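# Move glass beaker from door-side rack to window-side bench

## Task

Pick the beaker up from the drying rack on the shelved bench by the door and set it upright, opening facing up, on the work top of the shelved bench by the window. It must never touch the floor. It is glass, so a drop of more than a few centimetres or a hard knock breaks it, and breaking it fails the task. When done, release the beaker and move the robot away from it; the beaker must stay in place without the robot's help. The robot must not fall over or finish leaning.

## Robot and tools

ROBOT. LinearBot: a base that can drive in any direction, a column about 1.75 m high, and a carriage that slides up and down it (lift_m, 0 to 1 m). The carriage holds two identical six-joint arms, each ending in a two-finger gripper. Arm bases sit about 0.57 m + lift_m above the floor, with carriage parts reaching some 0.15 m lower. A hand reaches 0.78 m from its shoulder but only about 0.38 m below the arm base. A hand is roughly 0.16 m long and 0.1 m wide (0.14 m when open). Parked arm joints 1 to 6: 0, 0.05, 0.05, 1.45, 0, 0; parked, the robot is about 0.95 m wide and 0.7 m long. Wheel motors are weak (2 N m), so contact stops trigger at light pushes.

CAMERAS. carriage_camera is fixed on the carriage, facing forward and tilted about 20 degrees down (about 1.27 m high at the start). left_wrist_camera and right_wrist_camera look out past the fingertips. Images are 504x504 pixels; calibration numbers are approximate.

FRAMES. Base frame: origin on the floor below the base centre, x forward, y left, z up. Readings left_hand and right_hand give, in this frame, the point between the finger pads, plus quat_wxyz; the hand's z axis runs along the fingers, which open along its y axis. A hand pointing straight up with joints 1, 5, 6 at 0 reads (1, 0, 0, 0). Hand readings can be off, more so at long reach. Odometry frame is the base frame at scene start; base_odometry counts wheel turns, so slip shows as travel; heading runs -3.142 to 3.142, left positive.

TOOLS.
execute_actions(actions, cameras): actions is a list holding one action or none (empty = just report state and images). An action has "base", "joints" or both; their motions begin together. "base" holds exactly one relative move, measured from where the base last reported itself: translate_m (metres, forward positive, -2 to 2), strafe_m (metres, left positive, -2 to 2) or rotate_rad (radians, counter-clockwise positive, -6.3 to 6.3). "joints" is one flat object for both arms and the lift, keyed by joint name, each value an absolute target: lift_m 0 to 1 m; for left_ and right_: joint1_rad -2.617 to 3.054 (arm swing about vertical, 0 forward, positive left); joint2_rad 0 to 3.141 (shoulder: 0 upper arm back and level, 1.57 up, 3.14 forward and level); joint3_rad 0 to 3.141 (elbow, 0 folded, 3.14 straight); joint4_rad -1.57 to 1.57 (wrist pitch, positive lifts fingertips); joint5_rad -1.57 to 1.57 (wrist yaw, positive turns fingertips right); joint6_rad -2.094 to 2.094 (roll about the finger direction, positive clockwise seen from forearm); gripper_m 0 to 0.093 m (pad gap). Arms move up to 1.8 rad/s (joints 1-3) and 2.7 rad/s (4-6); an action lasts at most 15 s. Joints left out may keep pushing toward earlier targets. Any unknown key or out-of-range value rejects the whole call. cameras: list of carriage_camera, left_wrist_camera, right_wrist_camera or all; omitted/null means all, [] none. Images come in the order of the pictures line.
wait(seconds 0 to 10): commands nothing, then returns state and images.
zoom_image(camera, region [x0, y0, x1, y1]): enlarges a pixel region (at most 504x504, origin top-left) of that camera's latest full image.
read_manual(section "licences"): licence text only; moves nothing.
finished_scene(scene): ends the scene for good and says if the goal was met.

RESULTS. base_status and joint_status describe how each motion ended: done (for the base: wheels turned the commanded amount, slip or not; a 1-2 mm move may stop short yet say done), off_target (resting away from target, maybe still pushing; a gripper holding something usually shows this), contact_stop or time_out (target dropped, holds where it stopped), not_followed (arm targets withheld by a self-collision check, shown with "joint command not followed" and a cause line; the gripper part still runs, and withheld targets may be retried later). on_its_own lists uncommanded behaviour; "held at" is the held target, not the position. motor_effort is percent of maximum, peak in brackets, with sizeable error and noise; lift effort grows with load, and if it keeps dropping while lowering, a hand or its load is resting on something. drive_wheels above its free-driving level at rest means the base is still pressing. ARM HIT means an arm struck the robot hard. MOTOR HOT warns from 75 °C; OVER-TEMPERATURE FAULT means an arm was stopped (90 °C) or went limp and fell (100 °C); keys then say limit_stop_at_motor_heat, so resend targets. Stretched arms heat quickly. A reported stop cancels the remaining calls in that reply.

CAUTIONS. The beaker is fragile: grip gently (pads can exert 45-60 N each), lower it onto surfaces rather than dropping, and keep it clear of the floor. After a contact_stop, back up about 0.2 m the way you came (undo a turn), twice if still pressed; such a retreat can itself stop spuriously, so repeat it. Arms have no contact stop and snap to target when freed. The base may pass under a table edge that then meets the column; reversing into such an edge can tip the robot. Tipping risk rises with a high carriage, stretched arms, loads, pulling or sudden stops; no reading reports lean, only images. Keep the arms from striking or pressing each other; to untangle, move the withheld arm clear first, then the other in a later action. A level hand sags 10-17 cm under 1 kg. The robot holds its last command while you think.

Each tool is called after "Request:" as a command line: name --argument value for each argument, lists and objects as JSON in quotes; but a table of rows of numbers goes row by row, as --pt "numbers of a row", without its own name.

## Session

Request:
execute_actions --actions '[]'

Scene clock: 0.00 s.
base_odometry: x=+0.000 y=+0.000 heading=+0.000 (m, m, rad; odometry frame)
base_status: not commanded
joint_positions: lift_m=+0.302 left_joint1_rad=-0.014 left_joint2_rad=+0.037 left_joint3_rad=+0.045 left_joint4_rad=+1.434 left_joint5_rad=+0.019 left_joint6_rad=+0.024 left_gripper_m=+0.095 right_joint1_rad=+0.014 right_joint2_rad=+0.016 right_joint3_rad=+0.029 right_joint4_rad=+1.465 right_joint5_rad=+0.025 right_joint6_rad=+0.000 right_gripper_m=+0.095
joint_status: not commanded
motor_effort: lift_m=+22 drive_wheels=+2 (%)
left_hand: x=+0.2993 y=+0.3244 z=+1.2738 quat_wxyz=(+0.998, +0.011, +0.064, +0.004) (m; base frame)
right_hand: x=+0.2900 y=-0.3322 z=+1.2704 quat_wxyz=(+0.999, +0.012, +0.046, +0.006) (m; base frame)
pictures: carriage_camera, left_wrist_camera, right_wrist_camera
Images, in order (width x height): carriage_camera 504x504, left_wrist_camera 504x504, right_wrist_camera 504x504.

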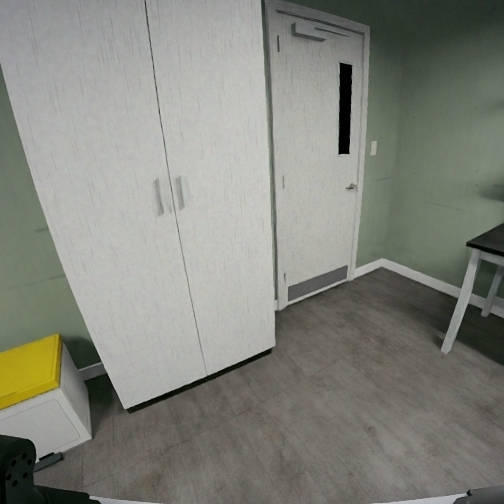

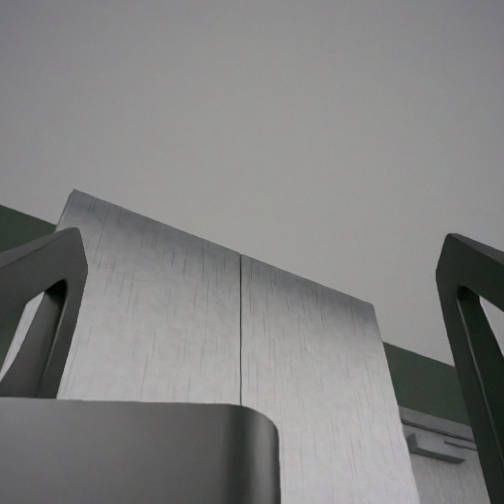

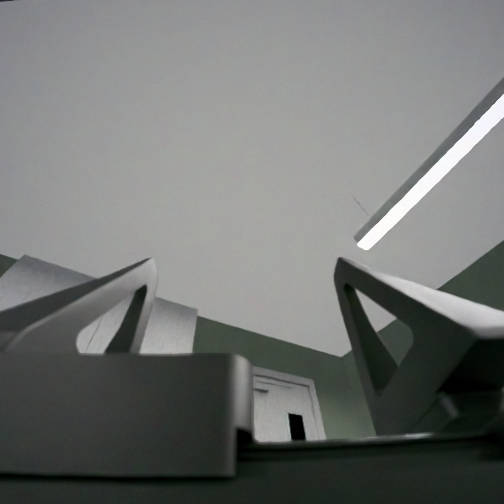

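Request:
execute_actions --actions '[{"base":{"rotate_rad":-1.2}}]' --cameras '["carriage_camera"]'

Scene clock: 4.47 s.
base_odometry: x=+0.000 y=+0.000 heading=-1.198 (m, m, rad; odometry frame)
base_status: done
joint_positions: lift_m=+0.302 left_joint1_rad=-0.014 left_joint2_rad=+0.037 left_joint3_rad=+0.045 left_joint4_rad=+1.433 left_joint5_rad=+0.019 left_joint6_rad=+0.024 left_gripper_m=+0.095 right_joint1_rad=+0.014 right_joint2_rad=+0.016 right_joint3_rad=+0.029 right_joint4_rad=+1.465 right_joint5_rad=+0.025 right_joint6_rad=+0.000 right_gripper_m=+0.095
joint_status: not commanded
motor_effort: lift_m=+22(23) drive_wheels=+19(42) (%)
left_hand: x=+0.2994 y=+0.3244 z=+1.2738 quat_wxyz=(+0.998, +0.011, +0.065, +0.004) (m; base frame)
right_hand: x=+0.2900 y=-0.3322 z=+1.2704 quat_wxyz=(+0.999, +0.012, +0.046, +0.006) (m; base frame)
pictures: carriage_camera
Images, in order (width x height): carriage_camera 504x504.

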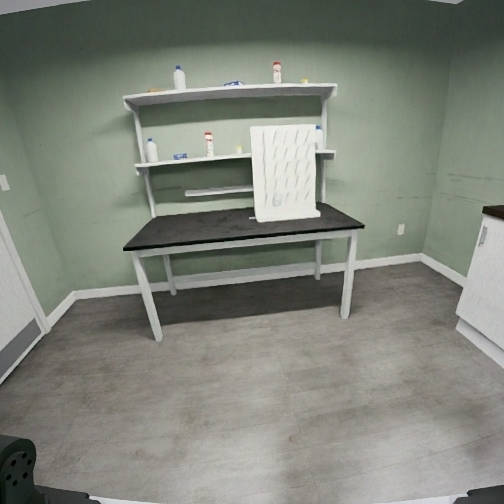

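Request:
execute_actions --actions '[{"base":{"translate_m":0.9}}]' --cameras '["carriage_camera"]'

Request:
zoom_image --camera "carriage_camera" --region '[200, 60, 400, 260]'

Scene clock: 10.73 s.
base_odometry: x=+0.326 y=-0.839 heading=-1.199 (m, m, rad; odometry frame)
base_status: done
joint_positions: lift_m=+0.302 left_joint1_rad=-0.014 left_joint2_rad=+0.037 left_joint3_rad=+0.045 left_joint4_rad=+1.434 left_joint5_rad=+0.019 left_joint6_rad=+0.024 left_gripper_m=+0.095 right_joint1_rad=+0.014 right_joint2_rad=+0.016 right_joint3_rad=+0.029 right_joint4_rad=+1.465 right_joint5_rad=+0.025 right_joint6_rad=+0.000 right_gripper_m=+0.095
joint_status: not commanded
motor_effort: lift_m=+23(22) drive_wheels=-11(49) (%)
left_hand: x=+0.2992 y=+0.3244 z=+1.2738 quat_wxyz=(+0.998, +0.011, +0.064, +0.004) (m; base frame)
right_hand: x=+0.2900 y=-0.3322 z=+1.2704 quat_wxyz=(+0.999, +0.012, +0.046, +0.006) (m; base frame)
pictures: carriage_camera
Images, in order (width x height): carriage_camera 504x504.

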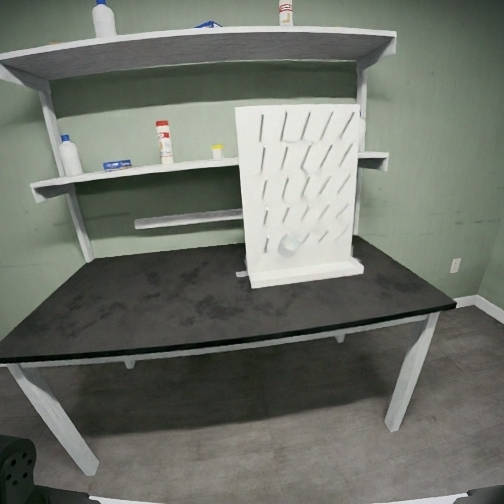

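Region (200, 60, 400, 260) of carriage_camera's 504x504 image, scaled by 2.520, with more detail than that image has.

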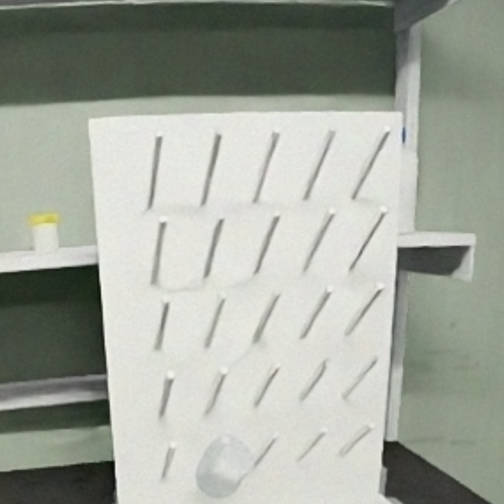

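Request:
execute_actions --actions '[{"base":{"rotate_rad":0.13}}]' --cameras '[]'

Request:
execute_actions --actions '[{"base":{"strafe_m":-0.6},"joints":{"lift_m":0.2,"left_joint2_rad":0.6,"left_joint3_rad":0.6,"left_joint4_rad":0}}]'

Scene clock: 45.63 s.
base_odometry: x=+0.326 y=-0.839 heading=-1.070 (m, m, rad; odometry frame)
base_status: done
joint_positions: lift_m=+0.302 left_joint1_rad=-0.014 left_joint2_rad=+0.037 left_joint3_rad=+0.045 left_joint4_rad=+1.433 left_joint5_rad=+0.019 left_joint6_rad=+0.024 left_gripper_m=+0.095 right_joint1_rad=+0.014 right_joint2_rad=+0.016 right_joint3_rad=+0.029 right_joint4_rad=+1.466 right_joint5_rad=+0.025 right_joint6_rad=+0.000 right_gripper_m=+0.095
joint_status: not commanded
motor_effort: lift_m=+22(23) drive_wheels=-4(21) (%)
left_hand: x=+0.2996 y=+0.3244 z=+1.2738 quat_wxyz=(+0.998, +0.011, +0.065, +0.004) (m; base frame)
right_hand: x=+0.2897 y=-0.3322 z=+1.2705 quat_wxyz=(+0.999, +0.012, +0.046, +0.006) (m; base frame)
pictures: none
No camera images: the call's "cameras" was empty. Leave "cameras" out to get every camera's image.

Scene clock: 49.00 s.
base_odometry: x=-0.200 y=-1.128 heading=-1.069 (m, m, rad; odometry frame)
base_status: done
joint_positions: lift_m=+0.200 left_joint1_rad=-0.014 left_joint2_rad=+0.587 left_joint3_rad=+0.573 left_joint4_rad=-0.003 left_joint5_rad=+0.019 left_joint6_rad=+0.024 left_gripper_m=+0.095 right_joint1_rad=+0.014 right_joint2_rad=+0.016 right_joint3_rad=+0.029 right_joint4_rad=+1.466 right_joint5_rad=+0.025 right_joint6_rad=+0.000 right_gripper_m=+0.095
joint_status: all done
motor_effort: lift_m=+21(20) drive_wheels=-8(48) (%)
left_hand: x=+0.5587 y=+0.3207 z=+1.0548 quat_wxyz=(+0.701, +0.020, +0.713, -0.004) (m; base frame)
right_hand: x=+0.2898 y=-0.3322 z=+1.1686 quat_wxyz=(+0.999, +0.012, +0.046, +0.006) (m; base frame)
pictures: carriage_camera, left_wrist_camera, right_wrist_camera
camera_calibration (this result's frames):
carriage_camera: T_world_to_cam=[[0.0275995, -0.997061, -0.0714668, 0.0695125], [-0.399013, 0.0545628, -0.91532, 1.13372], [0.91653, 0.0537785, -0.396335, 0.304096], [0, 0, 0, 1]] pos_world=[0.171739, -0.00890465, 1.16321]
left_wrist_camera: T_world_to_cam=[[-0.0195504, -0.999755, -0.0103663, 0.343469], [-0.608879, 0.0201293, -0.793008, 1.17343], [0.793022, -0.00919182, -0.609123, 0.325436], [0, 0, 0, 1]] pos_world=[0.463113, 0.322756, 1.13233]
right_wrist_camera: T_world_to_cam=[[-0.0202421, -0.998427, -0.0522838, -0.273239], [0.795186, 0.0156209, -0.606165, 0.497109], [0.606028, -0.0538453, 0.793619, -0.997575], [0, 0, 0, 1]] pos_world=[0.203733, -0.33429, 1.07874]
Images, in order (width x height): carriage_camera 504x504, left_wrist_camera 504x504, right_wrist_camera 504x504.

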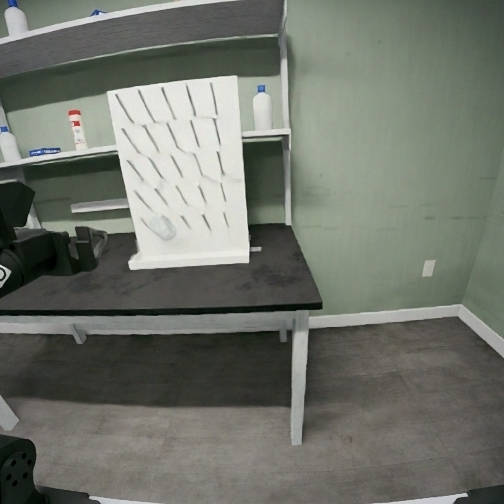

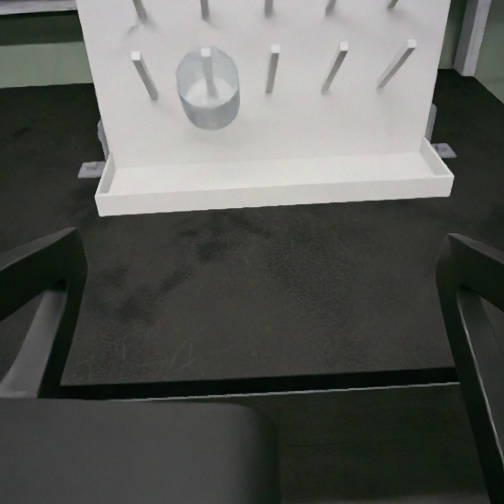

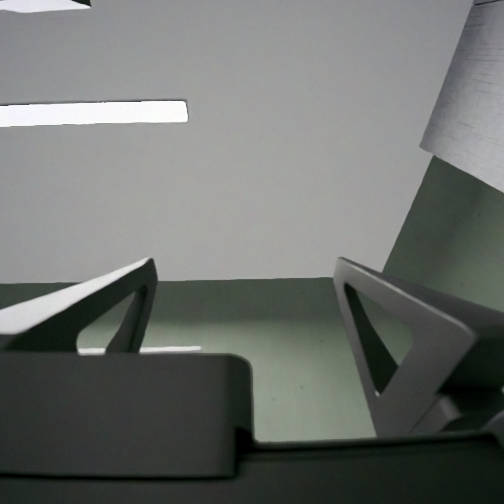

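Request:
execute_actions --actions '[{"base":{"strafe_m":0.06},"joints":{"lift_m":0.25,"left_joint2_rad":1.9,"left_joint3_rad":1.4,"left_joint4_rad":0.5}}]' --cameras '["left_wrist_camera"]'

Scene clock: 55.97 s.
base_odometry: x=-0.147 y=-1.099 heading=-1.070 (m, m, rad; odometry frame)
base_status: done
joint_positions: lift_m=+0.250 left_joint1_rad=-0.014 left_joint2_rad=+1.911 left_joint3_rad=+1.367 left_joint4_rad=+0.482 left_joint5_rad=+0.019 left_joint6_rad=+0.024 left_gripper_m=+0.095 right_joint1_rad=+0.014 right_joint2_rad=+0.016 right_joint3_rad=+0.029 right_joint4_rad=+1.465 right_joint5_rad=+0.025 right_joint6_rad=+0.000 right_gripper_m=+0.095
joint_status: all done
motor_effort: lift_m=+23(27) drive_wheels=+9(37) (%)
left_hand: x=+0.8610 y=+0.3165 z=+1.0644 quat_wxyz=(+0.685, +0.020, +0.728, -0.004) (m; base frame)
right_hand: x=+0.2900 y=-0.3322 z=+1.2184 quat_wxyz=(+0.999, +0.012, +0.046, +0.006) (m; base frame)
pictures: left_wrist_camera
camera_calibration (this result's frames):
left_wrist_camera: T_world_to_cam=[[-0.0200075, -0.999749, -0.0101153, 0.345323], [-0.643651, 0.0206216, -0.765041, 1.36521], [0.765058, -0.00879586, -0.643902, 0.152579], [0, 0, 0, 1]] pos_world=[0.768898, 0.318426, 1.14618]
Images, in order (width x height): left_wrist_camera 504x504.

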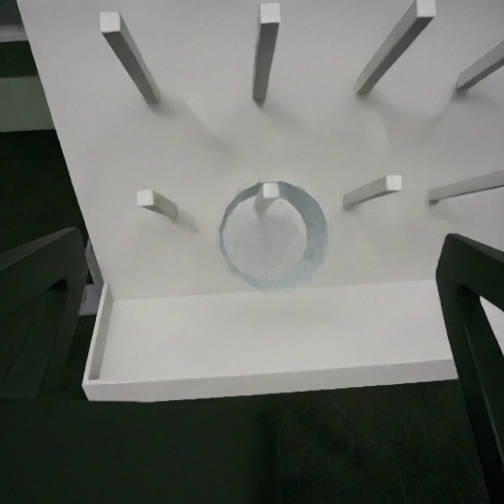

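Request:
execute_actions --actions '[{"base":{"strafe_m":-0.012},"joints":{"lift_m":0.09,"left_joint4_rad":0.54}}]' --cameras '[]'

Request:
execute_actions --actions '[{"base":{"translate_m":0.12}}]' --cameras '["left_wrist_camera","carriage_camera"]'

Scene clock: 60.40 s.
base_odometry: x=-0.158 y=-1.105 heading=-1.070 (m, m, rad; odometry frame)
base_status: done
joint_positions: lift_m=+0.090 left_joint1_rad=-0.014 left_joint2_rad=+1.911 left_joint3_rad=+1.379 left_joint4_rad=+0.525 left_joint5_rad=+0.019 left_joint6_rad=+0.024 left_gripper_m=+0.095 right_joint1_rad=+0.014 right_joint2_rad=+0.016 right_joint3_rad=+0.029 right_joint4_rad=+1.465 right_joint5_rad=+0.025 right_joint6_rad=+0.000 right_gripper_m=+0.095
joint_status: all done
motor_effort: lift_m=+21(23) drive_wheels=-4(37) (%)
left_hand: x=+0.8624 y=+0.3164 z=+0.9215 quat_wxyz=(+0.705, +0.020, +0.709, -0.004) (m; base frame)
right_hand: x=+0.2900 y=-0.3322 z=+1.0585 quat_wxyz=(+0.999, +0.012, +0.046, +0.006) (m; base frame)
pictures: none
No camera images: the call's "cameras" was empty. Leave "cameras" out to get every camera's image.

Scene clock: 62.07 s.
base_odometry: x=-0.101 y=-1.211 heading=-1.071 (m, m, rad; odometry frame)
base_status: done
joint_positions: lift_m=+0.090 left_joint1_rad=-0.014 left_joint2_rad=+1.911 left_joint3_rad=+1.379 left_joint4_rad=+0.527 left_joint5_rad=+0.019 left_joint6_rad=+0.024 left_gripper_m=+0.095 right_joint1_rad=+0.014 right_joint2_rad=+0.016 right_joint3_rad=+0.029 right_joint4_rad=+1.465 right_joint5_rad=+0.025 right_joint6_rad=+0.000 right_gripper_m=+0.095
joint_status: not commanded
motor_effort: lift_m=+22(22) drive_wheels=-7(35) (%)
left_hand: x=+0.8624 y=+0.3164 z=+0.9218 quat_wxyz=(+0.705, +0.020, +0.708, -0.004) (m; base frame)
right_hand: x=+0.2900 y=-0.3322 z=+1.0585 quat_wxyz=(+0.999, +0.012, +0.046, +0.006) (m; base frame)
pictures: carriage_camera, left_wrist_camera
camera_calibration (this result's frames):
carriage_camera: T_world_to_cam=[[0.0275995, -0.997061, -0.0714668, 0.0616486], [-0.399013, 0.0545628, -0.91532, 1.033], [0.91653, 0.0537785, -0.396335, 0.260485], [0, 0, 0, 1]] pos_world=[0.171739, -0.00890465, 1.05317]
left_wrist_camera: T_world_to_cam=[[-0.0194155, -0.999757, -0.0104354, 0.343676], [-0.598543, 0.019983, -0.800841, 1.25127], [0.800855, -0.00930273, -0.598786, -0.0126542], [0, 0, 0, 1]] pos_world=[0.765748, 0.31847, 0.99808]
Images, in order (width x height): carriage_camera 504x504, left_wrist_camera 504x504.

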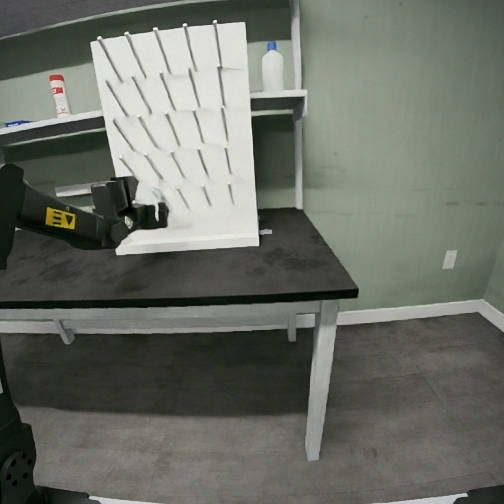

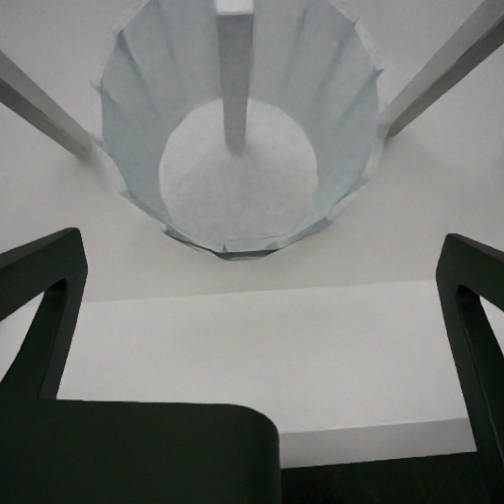

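Request:
execute_actions --actions '[{"base":{"translate_m":0.04},"joints":{"lift_m":0.125}}]' --cameras '["left_wrist_camera"]'

Scene clock: 65.53 s.
base_odometry: x=-0.082 y=-1.246 heading=-1.071 (m, m, rad; odometry frame)
base_status: done
joint_positions: lift_m=+0.125 left_joint1_rad=-0.014 left_joint2_rad=+1.909 left_joint3_rad=+1.379 left_joint4_rad=+0.533 left_joint5_rad=+0.019 left_joint6_rad=+0.024 left_gripper_m=+0.095 right_joint1_rad=+0.014 right_joint2_rad=+0.016 right_joint3_rad=+0.029 right_joint4_rad=+1.466 right_joint5_rad=+0.025 right_joint6_rad=+0.000 right_gripper_m=+0.095
joint_status: all done
motor_effort: lift_m=+23(27) drive_wheels=-8(39) (%)
left_hand: x=+0.8621 y=+0.3164 z=+0.9591 quat_wxyz=(+0.708, +0.020, +0.706, -0.003) (m; base frame)
right_hand: x=+0.2897 y=-0.3322 z=+1.0934 quat_wxyz=(+0.999, +0.012, +0.046, +0.006) (m; base frame)
pictures: left_wrist_camera
camera_calibration (this result's frames):
left_wrist_camera: T_world_to_cam=[[-0.0193318, -0.999758, -0.0104772, 0.344032], [-0.592109, 0.0198919, -0.805612, 1.28007], [0.805626, -0.00937028, -0.592351, -0.0003449], [0, 0, 0, 1]] pos_world=[0.764871, 0.318483, 1.03464]
Images, in order (width x height): left_wrist_camera 504x504.

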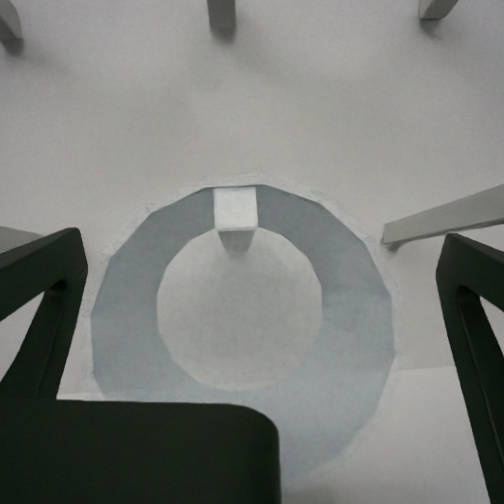

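Grip, then withdraw along peg.

Request:
execute_actions --actions '[{"joints":{"left_gripper_m":0.03}}]' --cameras '[]'

Request:
execute_actions --actions '[{"base":{"translate_m":-0.16},"joints":{"lift_m":0.26}}]'

Scene clock: 68.50 s.
base_odometry: x=-0.082 y=-1.246 heading=-1.071 (m, m, rad; odometry frame)
base_status: not commanded
joint_positions: lift_m=+0.125 left_joint1_rad=-0.014 left_joint2_rad=+1.909 left_joint3_rad=+1.379 left_joint4_rad=+0.533 left_joint5_rad=+0.016 left_joint6_rad=+0.024 left_gripper_m=+0.070 right_joint1_rad=+0.014 right_joint2_rad=+0.016 right_joint3_rad=+0.029 right_joint4_rad=+1.466 right_joint5_rad=+0.025 right_joint6_rad=+0.000 right_gripper_m=+0.095
joint_status: left_gripper_m off_target (ended at +0.070, target +0.030)
motor_effort: lift_m=+23(22) drive_wheels=-8(7) (%)
left_hand: x=+0.8621 y=+0.3170 z=+0.9591 quat_wxyz=(+0.708, +0.019, +0.706, -0.002) (m; base frame)
right_hand: x=+0.2897 y=-0.3322 z=+1.0934 quat_wxyz=(+0.999, +0.012, +0.046, +0.006) (m; base frame)
pictures: none
No camera images: the call's "cameras" was empty. Leave "cameras" out to get every camera's image.

Scene clock: 70.40 s.
base_odometry: x=-0.159 y=-1.106 heading=-1.071 (m, m, rad; odometry frame)
base_status: done
joint_positions: lift_m=+0.260 left_joint1_rad=-0.014 left_joint2_rad=+1.914 left_joint3_rad=+1.379 left_joint4_rad=+0.505 left_joint5_rad=+0.016 left_joint6_rad=+0.024 left_gripper_m=+0.070 right_joint1_rad=+0.014 right_joint2_rad=+0.016 right_joint3_rad=+0.029 right_joint4_rad=+1.465 right_joint5_rad=+0.025 right_joint6_rad=+0.000 right_gripper_m=+0.095
joint_status: all done
motor_effort: lift_m=+22(28) drive_wheels=-8(41) (%)
left_hand: x=+0.8630 y=+0.3170 z=+1.0842 quat_wxyz=(+0.697, +0.019, +0.717, -0.003) (m; base frame)
right_hand: x=+0.2901 y=-0.3322 z=+1.2284 quat_wxyz=(+0.999, +0.012, +0.047, +0.006) (m; base frame)
pictures: carriage_camera, left_wrist_camera, right_wrist_camera
camera_calibration (this result's frames):
carriage_camera: T_world_to_cam=[[0.0275995, -0.997061, -0.0714668, 0.0737894], [-0.399013, 0.0545628, -0.91532, 1.1885], [0.91653, 0.0537785, -0.396335, 0.327814], [0, 0, 0, 1]] pos_world=[0.171739, -0.00890465, 1.22305]
left_wrist_camera: T_world_to_cam=[[-0.0166267, -0.999808, -0.0103905, 0.343459], [-0.618571, 0.0184502, -0.785513, 1.38284], [0.785553, -0.00663326, -0.618758, 0.11816], [0, 0, 0, 1]] pos_world=[0.768275, 0.318663, 1.16292]
right_wrist_camera: T_world_to_cam=[[-0.0203019, -0.998428, -0.0522443, -0.270134], [0.794492, 0.015611, -0.607074, 0.534461], [0.606936, -0.0538324, 0.792926, -1.04462], [0, 0, 0, 1]] pos_world=[0.20391, -0.334287, 1.13865]
Images, in order (width x height): carriage_camera 504x504, left_wrist_camera 504x504, right_wrist_camera 504x504.

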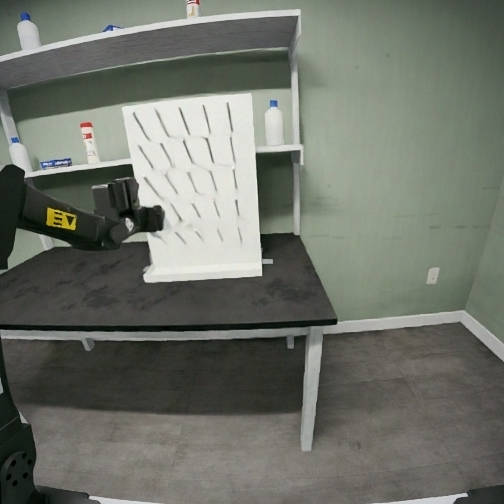

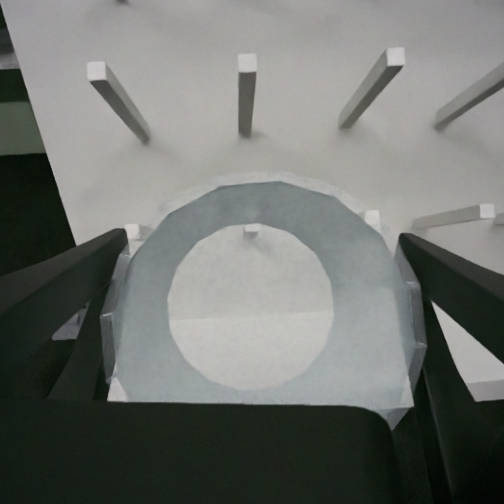

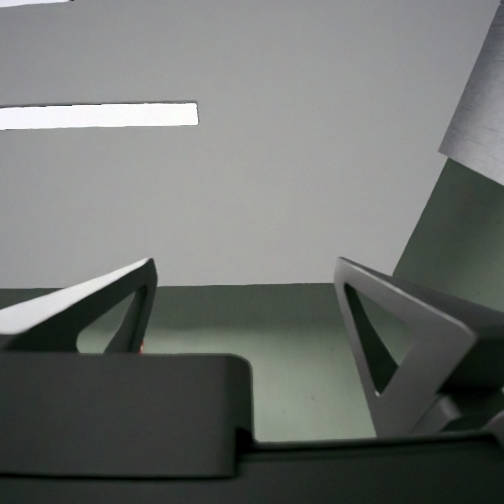

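Request:
execute_actions --actions '[{"joints":{"left_joint4_rad":-0.36}}]' --cameras '["left_wrist_camera","carriage_camera"]'

Scene clock: 74.60 s.
base_odometry: x=-0.159 y=-1.106 heading=-1.071 (m, m, rad; odometry frame)
base_status: not commanded
joint_positions: lift_m=+0.260 left_joint1_rad=-0.014 left_joint2_rad=+1.914 left_joint3_rad=+1.379 left_joint4_rad=-0.378 left_joint5_rad=+0.016 left_joint6_rad=+0.024 left_gripper_m=+0.070 right_joint1_rad=+0.014 right_joint2_rad=+0.016 right_joint3_rad=+0.029 right_joint4_rad=+1.465 right_joint5_rad=+0.025 right_joint6_rad=+0.000 right_gripper_m=+0.095
joint_status: all done
motor_effort: lift_m=+23(23) drive_wheels=-7(7) (%)
left_hand: x=+0.7675 y=+0.3183 z=+0.8969 quat_wxyz=(+0.323, +0.021, +0.946, -0.006) (m; base frame)
right_hand: x=+0.2901 y=-0.3322 z=+1.2284 quat_wxyz=(+0.999, +0.012, +0.047, +0.006) (m; base frame)
pictures: carriage_camera, left_wrist_camera
camera_calibration (this result's frames):
carriage_camera: T_world_to_cam=[[0.0275995, -0.997061, -0.0714668, 0.0737894], [-0.399013, 0.0545628, -0.91532, 1.1885], [0.91653, 0.0537785, -0.396335, 0.327814], [0, 0, 0, 1]] pos_world=[0.171739, -0.00890465, 1.22305]
left_wrist_camera: T_world_to_cam=[[-0.0237546, -0.999707, -0.00468309, 0.341596], [-0.999514, 0.0238441, -0.0200839, 0.780749], [0.0201897, 0.00420373, -0.999787, 1.00299], [0, 0, 0, 1]] pos_world=[0.768234, 0.318664, 1.02006]
Images, in order (width x height): carriage_camera 504x504, left_wrist_camera 504x504.

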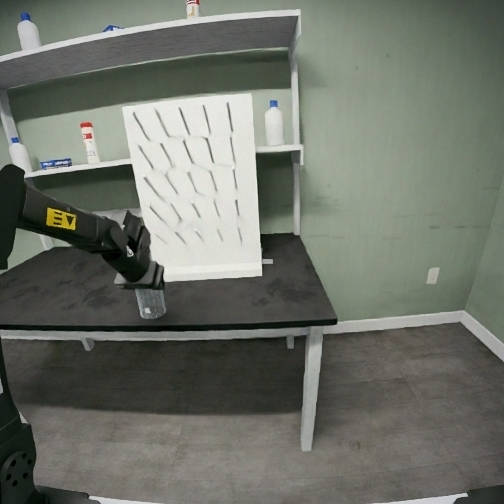

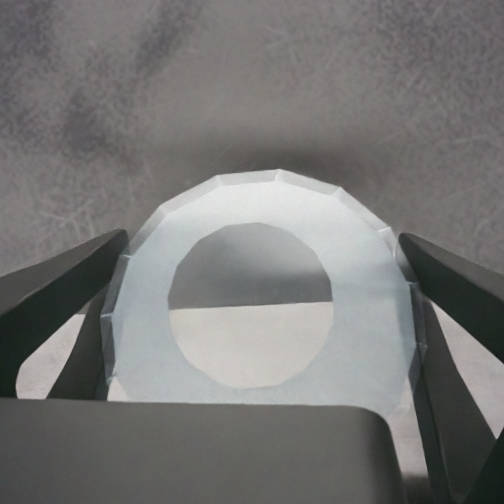

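Near the edge; move forward.

Request:
execute_actions --actions '[{"base":{"translate_m":0.1}}]' --cameras '[]'

Request:
execute_actions --actions '[{"joints":{"lift_m":0.24}}]' --cameras '["carriage_camera"]'

Scene clock: 78.57 s.
base_odometry: x=-0.111 y=-1.194 heading=-1.072 (m, m, rad; odometry frame)
base_status: done
joint_positions: lift_m=+0.260 left_joint1_rad=-0.014 left_joint2_rad=+1.914 left_joint3_rad=+1.379 left_joint4_rad=-0.379 left_joint5_rad=+0.016 left_joint6_rad=+0.024 left_gripper_m=+0.070 right_joint1_rad=+0.014 right_joint2_rad=+0.016 right_joint3_rad=+0.029 right_joint4_rad=+1.465 right_joint5_rad=+0.025 right_joint6_rad=+0.000 right_gripper_m=+0.095
joint_status: not commanded
motor_effort: lift_m=+22(22) drive_wheels=-11(37) (%)
left_hand: x=+0.7673 y=+0.3183 z=+0.8968 quat_wxyz=(+0.323, +0.021, +0.946, -0.006) (m; base frame)
right_hand: x=+0.2901 y=-0.3322 z=+1.2284 quat_wxyz=(+0.999, +0.012, +0.047, +0.006) (m; base frame)
pictures: none
No camera images: the call's "cameras" was empty. Leave "cameras" out to get every camera's image.

Scene clock: 79.13 s.
base_odometry: x=-0.111 y=-1.194 heading=-1.072 (m, m, rad; odometry frame)
base_status: not commanded
joint_positions: lift_m=+0.240 left_joint1_rad=-0.014 left_joint2_rad=+1.917 left_joint3_rad=+1.379 left_joint4_rad=-0.381 left_joint5_rad=+0.016 left_joint6_rad=+0.024 left_gripper_m=+0.070 right_joint1_rad=+0.014 right_joint2_rad=+0.016 right_joint3_rad=+0.029 right_joint4_rad=+1.465 right_joint5_rad=+0.025 right_joint6_rad=+0.000 right_gripper_m=+0.095
joint_status: all done
motor_effort: lift_m=+22(22) drive_wheels=-9(11) (%)
left_hand: x=+0.7669 y=+0.3183 z=+0.8755 quat_wxyz=(+0.321, +0.021, +0.947, -0.006) (m; base frame)
right_hand: x=+0.2901 y=-0.3322 z=+1.2085 quat_wxyz=(+0.999, +0.012, +0.047, +0.006) (m; base frame)
pictures: carriage_camera
camera_calibration (this result's frames):
carriage_camera: T_world_to_cam=[[0.0275995, -0.997061, -0.0714668, 0.0723663], [-0.399013, 0.0545628, -0.91532, 1.17027], [0.91653, 0.0537785, -0.396335, 0.319922], [0, 0, 0, 1]] pos_world=[0.171739, -0.00890465, 1.20314]
Images, in order (width x height): carriage_camera 504x504.

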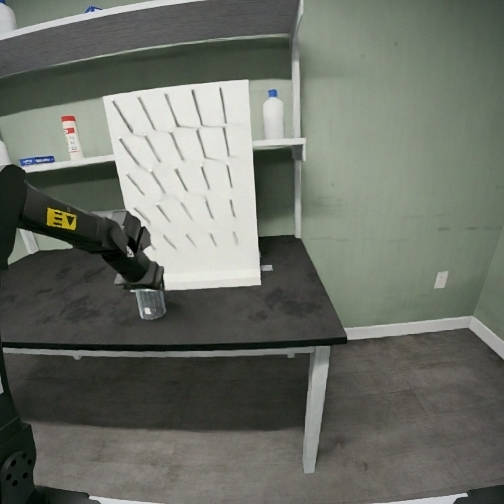

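Request:
execute_actions --actions '[{"joints":{"lift_m":0.21}}]' --cameras '["carriage_camera"]'

Scene clock: 82.13 s.
base_odometry: x=-0.111 y=-1.194 heading=-1.072 (m, m, rad; odometry frame)
base_status: not commanded
joint_positions: lift_m=+0.210 left_joint1_rad=-0.014 left_joint2_rad=+1.910 left_joint3_rad=+1.383 left_joint4_rad=-0.352 left_joint5_rad=+0.023 left_joint6_rad=+0.021 left_gripper_m=+0.070 right_joint1_rad=+0.014 right_joint2_rad=+0.016 right_joint3_rad=+0.029 right_joint4_rad=+1.464 right_joint5_rad=+0.025 right_joint6_rad=+0.000 right_gripper_m=+0.095
joint_status: all done
motor_effort: lift_m=+21(24) drive_wheels=-8(9) (%)
left_hand: x=+0.7736 y=+0.3170 z=+0.8548 quat_wxyz=(+0.339, +0.021, +0.940, -0.010) (m; base frame)
right_hand: x=+0.2902 y=-0.3322 z=+1.1786 quat_wxyz=(+0.999, +0.012, +0.047, +0.006) (m; base frame)
pictures: carriage_camera
camera_calibration (this result's frames):
carriage_camera: T_world_to_cam=[[0.0275995, -0.997061, -0.0714668, 0.0702318], [-0.399013, 0.0545628, -0.91532, 1.14293], [0.91653, 0.0537785, -0.396335, 0.308085], [0, 0, 0, 1]] pos_world=[0.171739, -0.00890465, 1.17327]
Images, in order (width x height): carriage_camera 504x504.

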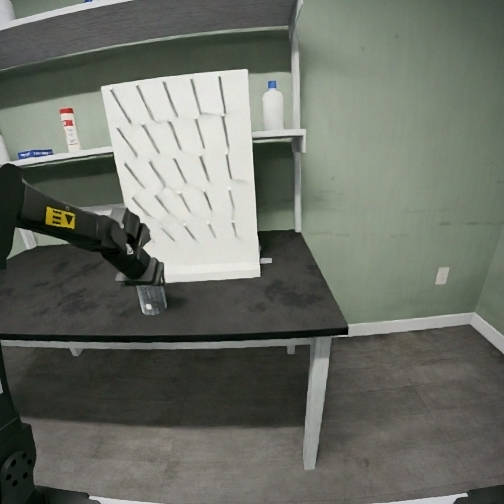

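Request:
execute_actions --actions '[{"joints":{"left_gripper_m":0.093}}]' --cameras '[]'

Request:
execute_actions --actions '[{"base":{"translate_m":-0.22},"joints":{"lift_m":0.3}}]' --cameras '[]'

Request:
execute_actions --actions '[{"joints":{"lift_m":0.005,"left_joint4_rad":0.54}}]' --cameras '[]'

Request:
execute_actions --actions '[{"base":{"translate_m":0.12}}]' --cameras '["left_wrist_camera","carriage_camera"]'

Scene clock: 88.97 s.
base_odometry: x=-0.111 y=-1.194 heading=-1.072 (m, m, rad; odometry frame)
base_status: not commanded
joint_positions: lift_m=+0.210 left_joint1_rad=-0.014 left_joint2_rad=+1.910 left_joint3_rad=+1.383 left_joint4_rad=-0.356 left_joint5_rad=+0.023 left_joint6_rad=+0.021 left_gripper_m=+0.093 right_joint1_rad=+0.014 right_joint2_rad=+0.016 right_joint3_rad=+0.029 right_joint4_rad=+1.464 right_joint5_rad=+0.025 right_joint6_rad=+0.000 right_gripper_m=+0.095
joint_status: all done
motor_effort: lift_m=+21(20) drive_wheels=-9(9) (%)
left_hand: x=+0.7728 y=+0.3171 z=+0.8542 quat_wxyz=(+0.337, +0.021, +0.941, -0.010) (m; base frame)
right_hand: x=+0.2902 y=-0.3322 z=+1.1786 quat_wxyz=(+0.999, +0.012, +0.047, +0.006) (m; base frame)
pictures: none
No camera images: the call's "cameras" was empty. Leave "cameras" out to get every camera's image.

Scene clock: 91.20 s.
base_odometry: x=-0.217 y=-1.001 heading=-1.072 (m, m, rad; odometry frame)
base_status: done
joint_positions: lift_m=+0.300 left_joint1_rad=-0.014 left_joint2_rad=+1.911 left_joint3_rad=+1.383 left_joint4_rad=-0.361 left_joint5_rad=+0.023 left_joint6_rad=+0.021 left_gripper_m=+0.093 right_joint1_rad=+0.014 right_joint2_rad=+0.016 right_joint3_rad=+0.029 right_joint4_rad=+1.464 right_joint5_rad=+0.026 right_joint6_rad=+0.000 right_gripper_m=+0.095
joint_status: all done
motor_effort: lift_m=+23(26) drive_wheels=-4(43) (%)
left_hand: x=+0.7719 y=+0.3171 z=+0.9428 quat_wxyz=(+0.335, +0.020, +0.942, -0.010) (m; base frame)
right_hand: x=+0.2904 y=-0.3323 z=+1.2684 quat_wxyz=(+0.999, +0.012, +0.047, +0.006) (m; base frame)
pictures: none
No camera images: the call's "cameras" was empty. Leave "cameras" out to get every camera's image.

Scene clock: 92.90 s.
base_odometry: x=-0.217 y=-1.001 heading=-1.072 (m, m, rad; odometry frame)
base_status: not commanded
joint_positions: lift_m=+0.005 left_joint1_rad=-0.014 left_joint2_rad=+1.911 left_joint3_rad=+1.383 left_joint4_rad=+0.524 left_joint5_rad=+0.023 left_joint6_rad=+0.021 left_gripper_m=+0.093 right_joint1_rad=+0.014 right_joint2_rad=+0.016 right_joint3_rad=+0.029 right_joint4_rad=+1.464 right_joint5_rad=+0.026 right_joint6_rad=+0.000 right_gripper_m=+0.095
joint_status: all done
motor_effort: lift_m=+22(23) drive_wheels=-3(3) (%)
left_hand: x=+0.8626 y=+0.3158 z=+0.8379 quat_wxyz=(+0.706, +0.021, +0.708, -0.006) (m; base frame)
right_hand: x=+0.2904 y=-0.3323 z=+0.9735 quat_wxyz=(+0.999, +0.012, +0.047, +0.006) (m; base frame)
pictures: none
No camera images: the call's "cameras" was empty. Leave "cameras" out to get every camera's image.

Scene clock: 94.60 s.
base_odometry: x=-0.160 y=-1.106 heading=-1.073 (m, m, rad; odometry frame)
base_status: done
joint_positions: lift_m=+0.005 left_joint1_rad=-0.014 left_joint2_rad=+1.911 left_joint3_rad=+1.383 left_joint4_rad=+0.527 left_joint5_rad=+0.023 left_joint6_rad=+0.021 left_gripper_m=+0.093 right_joint1_rad=+0.014 right_joint2_rad=+0.016 right_joint3_rad=+0.029 right_joint4_rad=+1.464 right_joint5_rad=+0.026 right_joint6_rad=+0.000 right_gripper_m=+0.095
joint_status: not commanded
motor_effort: lift_m=+22(21) drive_wheels=-4(35) (%)
left_hand: x=+0.8626 y=+0.3158 z=+0.8387 quat_wxyz=(+0.707, +0.021, +0.707, -0.006) (m; base frame)
right_hand: x=+0.2904 y=-0.3323 z=+0.9735 quat_wxyz=(+0.999, +0.012, +0.047, +0.006) (m; base frame)
pictures: carriage_camera, left_wrist_camera
camera_calibration (this result's frames):
carriage_camera: T_world_to_cam=[[0.0275995, -0.997061, -0.0714668, 0.0555709], [-0.399013, 0.0545628, -0.91532, 0.955164], [0.91653, 0.0537785, -0.396335, 0.22678], [0, 0, 0, 1]] pos_world=[0.171739, -0.00890465, 0.968133]
left_wrist_camera: T_world_to_cam=[[-0.0228039, -0.99971, -0.00778604, 0.342906], [-0.595185, 0.0198332, -0.803344, 1.18415], [0.803265, -0.0136852, -0.595465, -0.0660959], [0, 0, 0, 1]] pos_world=[0.7657, 0.318417, 0.91459]
Images, in order (width x height): carriage_camera 504x504, left_wrist_camera 504x504.

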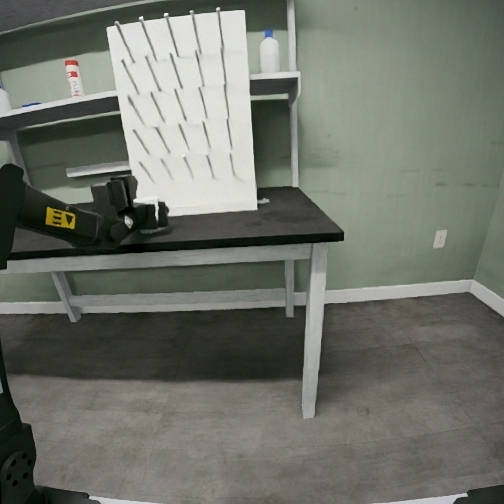

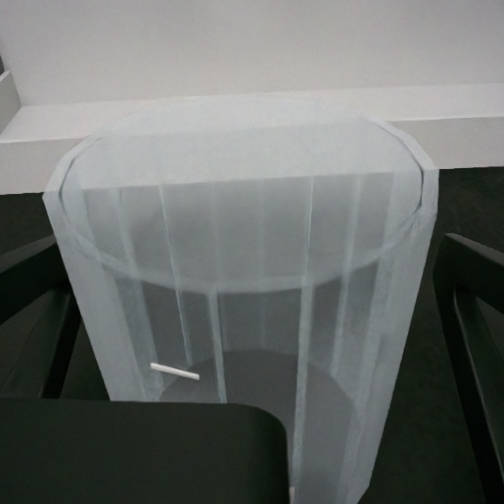

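Request:
execute_actions --actions '[{"base":{"translate_m":0.015},"joints":{"left_gripper_m":0.03}}]' --cameras '[]'

Request:
execute_actions --actions '[{"base":{"translate_m":-0.6},"joints":{"lift_m":0.2}}]' --cameras '[]'

Request:
execute_actions --actions '[{"base":{"rotate_rad":-1.6},"joints":{"left_joint2_rad":1.2,"left_joint3_rad":2.0,"left_joint4_rad":0.8}}]' --cameras '["carriage_camera"]'

Scene clock: 101.80 s.
base_odometry: x=-0.153 y=-1.119 heading=-1.073 (m, m, rad; odometry frame)
base_status: done
joint_positions: lift_m=+0.005 left_joint1_rad=-0.014 left_joint2_rad=+1.911 left_joint3_rad=+1.383 left_joint4_rad=+0.535 left_joint5_rad=+0.023 left_joint6_rad=+0.021 left_gripper_m=+0.070 right_joint1_rad=+0.014 right_joint2_rad=+0.016 right_joint3_rad=+0.029 right_joint4_rad=+1.464 right_joint5_rad=+0.026 right_joint6_rad=+0.000 right_gripper_m=+0.095
joint_status: left_gripper_m off_target (ended at +0.070, target +0.030)
motor_effort: lift_m=+22(22) drive_wheels=-7(22) (%)
left_hand: x=+0.8626 y=+0.3158 z=+0.8406 quat_wxyz=(+0.710, +0.020, +0.704, -0.006) (m; base frame)
right_hand: x=+0.2903 y=-0.3323 z=+0.9735 quat_wxyz=(+0.999, +0.012, +0.047, +0.006) (m; base frame)
pictures: none
No camera images: the call's "cameras" was empty. Leave "cameras" out to get every camera's image.

Scene clock: 105.17 s.
base_odometry: x=-0.439 y=-0.592 heading=-1.073 (m, m, rad; odometry frame)
base_status: done
joint_positions: lift_m=+0.200 left_joint1_rad=-0.015 left_joint2_rad=+1.916 left_joint3_rad=+1.383 left_joint4_rad=+0.511 left_joint5_rad=+0.022 left_joint6_rad=+0.021 left_gripper_m=+0.070 right_joint1_rad=+0.014 right_joint2_rad=+0.016 right_joint3_rad=+0.029 right_joint4_rad=+1.464 right_joint5_rad=+0.026 right_joint6_rad=+0.000 right_gripper_m=+0.095
joint_status: all done
motor_effort: lift_m=+23(26) drive_wheels=-4(40) (%)
left_hand: x=+0.8634 y=+0.3157 z=+1.0268 quat_wxyz=(+0.699, +0.020, +0.714, -0.006) (m; base frame)
right_hand: x=+0.2904 y=-0.3323 z=+1.1684 quat_wxyz=(+0.999, +0.012, +0.047, +0.006) (m; base frame)
pictures: none
No camera images: the call's "cameras" was empty. Leave "cameras" out to get every camera's image.

Scene clock: 108.30 s.
base_odometry: x=-0.439 y=-0.592 heading=-2.672 (m, m, rad; odometry frame)
base_status: done
joint_positions: lift_m=+0.200 left_joint1_rad=-0.013 left_joint2_rad=+1.200 left_joint3_rad=+2.024 left_joint4_rad=+0.799 left_joint5_rad=+0.021 left_joint6_rad=+0.021 left_gripper_m=+0.070 right_joint1_rad=+0.014 right_joint2_rad=+0.016 right_joint3_rad=+0.029 right_joint4_rad=+1.464 right_joint5_rad=+0.026 right_joint6_rad=+0.000 right_gripper_m=+0.095
joint_status: all done
motor_effort: lift_m=+23(22) drive_wheels=+20(44) (%)
left_hand: x=+0.3008 y=+0.3242 z=+1.5684 quat_wxyz=(+1.000, +0.010, -0.026, +0.004) (m; base frame)
right_hand: x=+0.2904 y=-0.3323 z=+1.1684 quat_wxyz=(+0.999, +0.012, +0.047, +0.006) (m; base frame)
pictures: carriage_camera
camera_calibration (this result's frames):
carriage_camera: T_world_to_cam=[[0.0275995, -0.997061, -0.0714668, 0.0695033], [-0.399013, 0.0545628, -0.91532, 1.1336], [0.91653, 0.0537785, -0.396335, 0.304044], [0, 0, 0, 1]] pos_world=[0.171739, -0.00890465, 1.16308]
Images, in order (width x height): carriage_camera 504x504.

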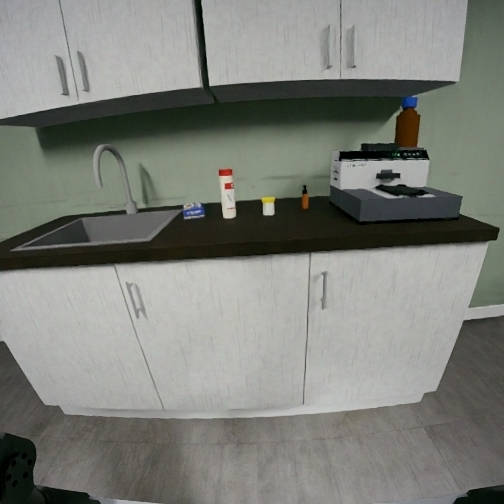

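Request:
execute_actions --actions '[{"base":{"rotate_rad":-1.6},"joints":{"left_joint1_rad":3.05}}]' --cameras '["carriage_camera"]'

Scene clock: 112.90 s.
base_odometry: x=-0.439 y=-0.592 heading=+2.014 (m, m, rad; odometry frame)
base_status: done
joint_positions: lift_m=+0.200 left_joint1_rad=+3.039 left_joint2_rad=+1.200 left_joint3_rad=+2.024 left_joint4_rad=+0.802 left_joint5_rad=+0.021 left_joint6_rad=+0.021 left_gripper_m=+0.070 right_joint1_rad=+0.014 right_joint2_rad=+0.016 right_joint3_rad=+0.029 right_joint4_rad=+1.464 right_joint5_rad=+0.026 right_joint6_rad=+0.000 right_gripper_m=+0.095
joint_status: all done
motor_effort: lift_m=+23(23) drive_wheels=+20(47) (%)
left_hand: x=+0.2345 y=+0.3352 z=+1.5684 quat_wxyz=(+0.041, +0.028, +0.009, +0.999) (m; base frame)
right_hand: x=+0.2904 y=-0.3323 z=+1.1684 quat_wxyz=(+0.999, +0.012, +0.047, +0.006) (m; base frame)
pictures: carriage_camera
camera_calibration (this result's frames):
carriage_camera: T_world_to_cam=[[0.0275995, -0.997061, -0.0714668, 0.0695033], [-0.399013, 0.0545628, -0.91532, 1.1336], [0.91653, 0.0537785, -0.396335, 0.304044], [0, 0, 0, 1]] pos_world=[0.171739, -0.00890465, 1.16308]
Images, in order (width x height): carriage_camera 504x504.

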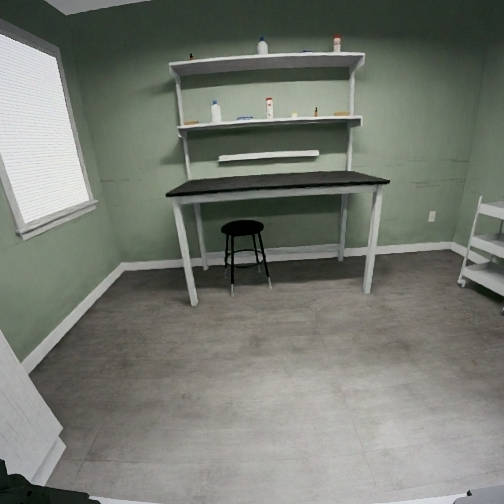

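Request:
execute_actions --actions '[{"base":{"rotate_rad":0.055},"joints":{"left_joint2_rad":0.4,"left_joint3_rad":2.7,"left_joint4_rad":0.84,"lift_m":0.4}}]' --cameras '[]'

Request:
execute_actions --actions '[{"base":{"translate_m":1.0}}]' --cameras '["carriage_camera","left_wrist_camera"]'

Scene clock: 117.93 s.
base_odometry: x=-0.439 y=-0.592 heading=+2.068 (m, m, rad; odometry frame)
base_status: done
joint_positions: lift_m=+0.400 left_joint1_rad=+3.039 left_joint2_rad=+0.388 left_joint3_rad=+2.723 left_joint4_rad=+0.871 left_joint5_rad=+0.020 left_joint6_rad=+0.021 left_gripper_m=+0.070 right_joint1_rad=+0.014 right_joint2_rad=+0.016 right_joint3_rad=+0.029 right_joint4_rad=+1.464 right_joint5_rad=+0.026 right_joint6_rad=+0.000 right_gripper_m=+0.095
joint_status: all done
motor_effort: lift_m=+24(28) drive_wheels=-3(16) (%)
left_hand: x=+0.9464 y=+0.2619 z=+1.2753 quat_wxyz=(+0.021, +0.729, -0.038, +0.683) (m; base frame)
right_hand: x=+0.2904 y=-0.3323 z=+1.3683 quat_wxyz=(+0.999, +0.012, +0.047, +0.006) (m; base frame)
pictures: none
No camera images: the call's "cameras" was empty. Leave "cameras" out to get every camera's image.

Scene clock: 122.23 s.
base_odometry: x=-0.915 y=+0.288 heading=+2.067 (m, m, rad; odometry frame)
base_status: done
joint_positions: lift_m=+0.400 left_joint1_rad=+3.040 left_joint2_rad=+0.388 left_joint3_rad=+2.723 left_joint4_rad=+0.873 left_joint5_rad=+0.020 left_joint6_rad=+0.021 left_gripper_m=+0.070 right_joint1_rad=+0.014 right_joint2_rad=+0.016 right_joint3_rad=+0.029 right_joint4_rad=+1.464 right_joint5_rad=+0.026 right_joint6_rad=+0.000 right_gripper_m=+0.095
joint_status: not commanded
motor_effort: lift_m=+23(24) drive_wheels=-12(50) (%)
left_hand: x=+0.9464 y=+0.2624 z=+1.2749 quat_wxyz=(+0.020, +0.729, -0.038, +0.683) (m; base frame)
right_hand: x=+0.2904 y=-0.3323 z=+1.3683 quat_wxyz=(+0.999, +0.012, +0.047, +0.006) (m; base frame)
pictures: carriage_camera, left_wrist_camera
camera_calibration (this result's frames):
carriage_camera: T_world_to_cam=[[0.0275995, -0.997061, -0.0714668, 0.083786], [-0.399013, 0.0545628, -0.91532, 1.31653], [0.91653, 0.0537785, -0.396335, 0.383253], [0, 0, 0, 1]] pos_world=[0.171739, -0.00890465, 1.36293]
left_wrist_camera: T_world_to_cam=[[0.096041, 0.995347, 0.00779132, -0.361055], [-0.538179, 0.045341, 0.84161, -0.572286], [0.837341, -0.0850222, 0.54003, -1.33551], [0, 0, 0, 1]] pos_world=[0.844961, 0.271775, 1.20567]
Images, in order (width x height): carriage_camera 504x504, left_wrist_camera 504x504.

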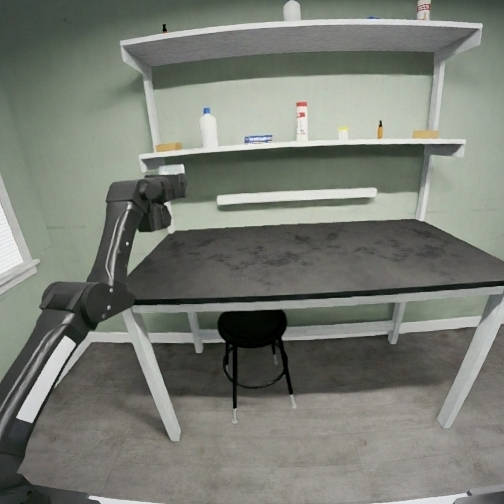

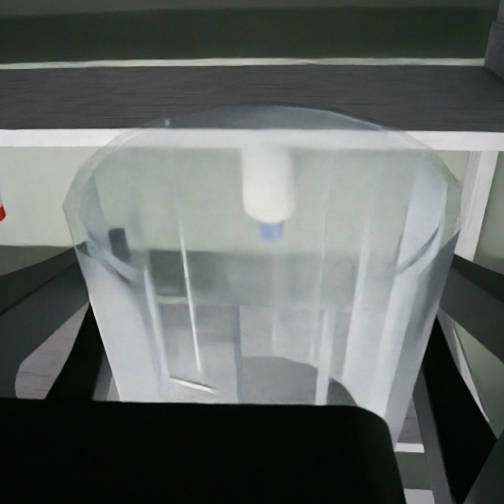

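Request:
execute_actions --actions '[{"base":{"strafe_m":-0.3},"joints":{"lift_m":0.2,"left_joint4_rad":0.8}}]' --cameras '["carriage_camera","left_wrist_camera"]'

Scene clock: 128.90 s.
base_odometry: x=-0.651 y=+0.431 heading=+2.067 (m, m, rad; odometry frame)
base_status: done
joint_positions: lift_m=+0.200 left_joint1_rad=+3.046 left_joint2_rad=+0.378 left_joint3_rad=+2.723 left_joint4_rad=+0.838 left_joint5_rad=+0.020 left_joint6_rad=+0.021 left_gripper_m=+0.070 right_joint1_rad=+0.014 right_joint2_rad=+0.016 right_joint3_rad=+0.029 right_joint4_rad=+1.464 right_joint5_rad=+0.025 right_joint6_rad=+0.000 right_gripper_m=+0.095
joint_status: all done
motor_effort: lift_m=+22(23) drive_wheels=-8(35) (%)
left_hand: x=+0.9495 y=+0.2660 z=+1.0765 quat_wxyz=(+0.019, +0.721, -0.035, +0.692) (m; base frame)
right_hand: x=+0.2902 y=-0.3322 z=+1.1685 quat_wxyz=(+0.999, +0.012, +0.047, +0.006) (m; base frame)
pictures: carriage_camera, left_wrist_camera
camera_calibration (this result's frames):
carriage_camera: T_world_to_cam=[[0.0275995, -0.997061, -0.0714668, 0.0695088], [-0.399013, 0.0545628, -0.91532, 1.13367], [0.91653, 0.0537785, -0.396335, 0.304075], [0, 0, 0, 1]] pos_world=[0.171739, -0.00890465, 1.16316]
left_wrist_camera: T_world_to_cam=[[0.0901533, 0.995898, 0.00765342, -0.357823], [-0.559035, 0.0442436, 0.827963, -0.369024], [0.824228, -0.0789221, 0.560731, -1.24209], [0, 0, 0, 1]] pos_world=[0.849731, 0.274654, 1.00476]
Images, in order (width x height): carriage_camera 504x504, left_wrist_camera 504x504.

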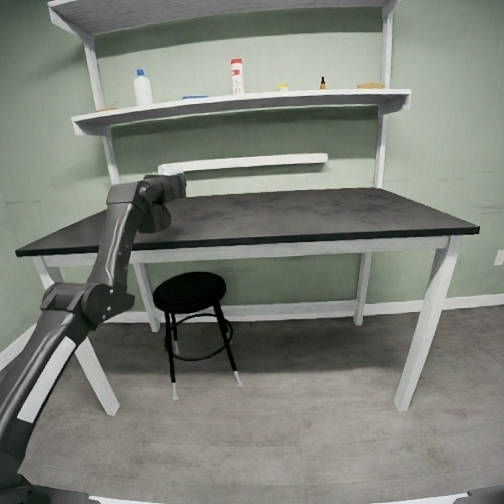

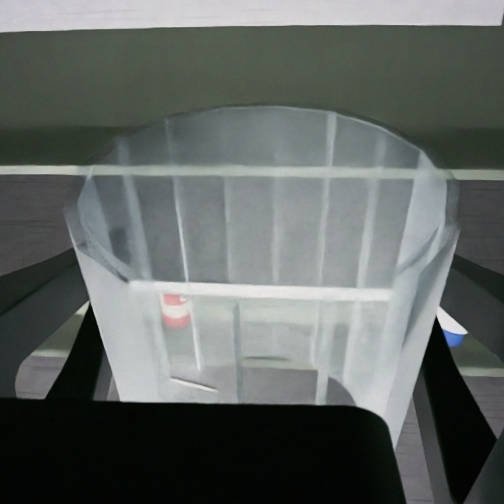

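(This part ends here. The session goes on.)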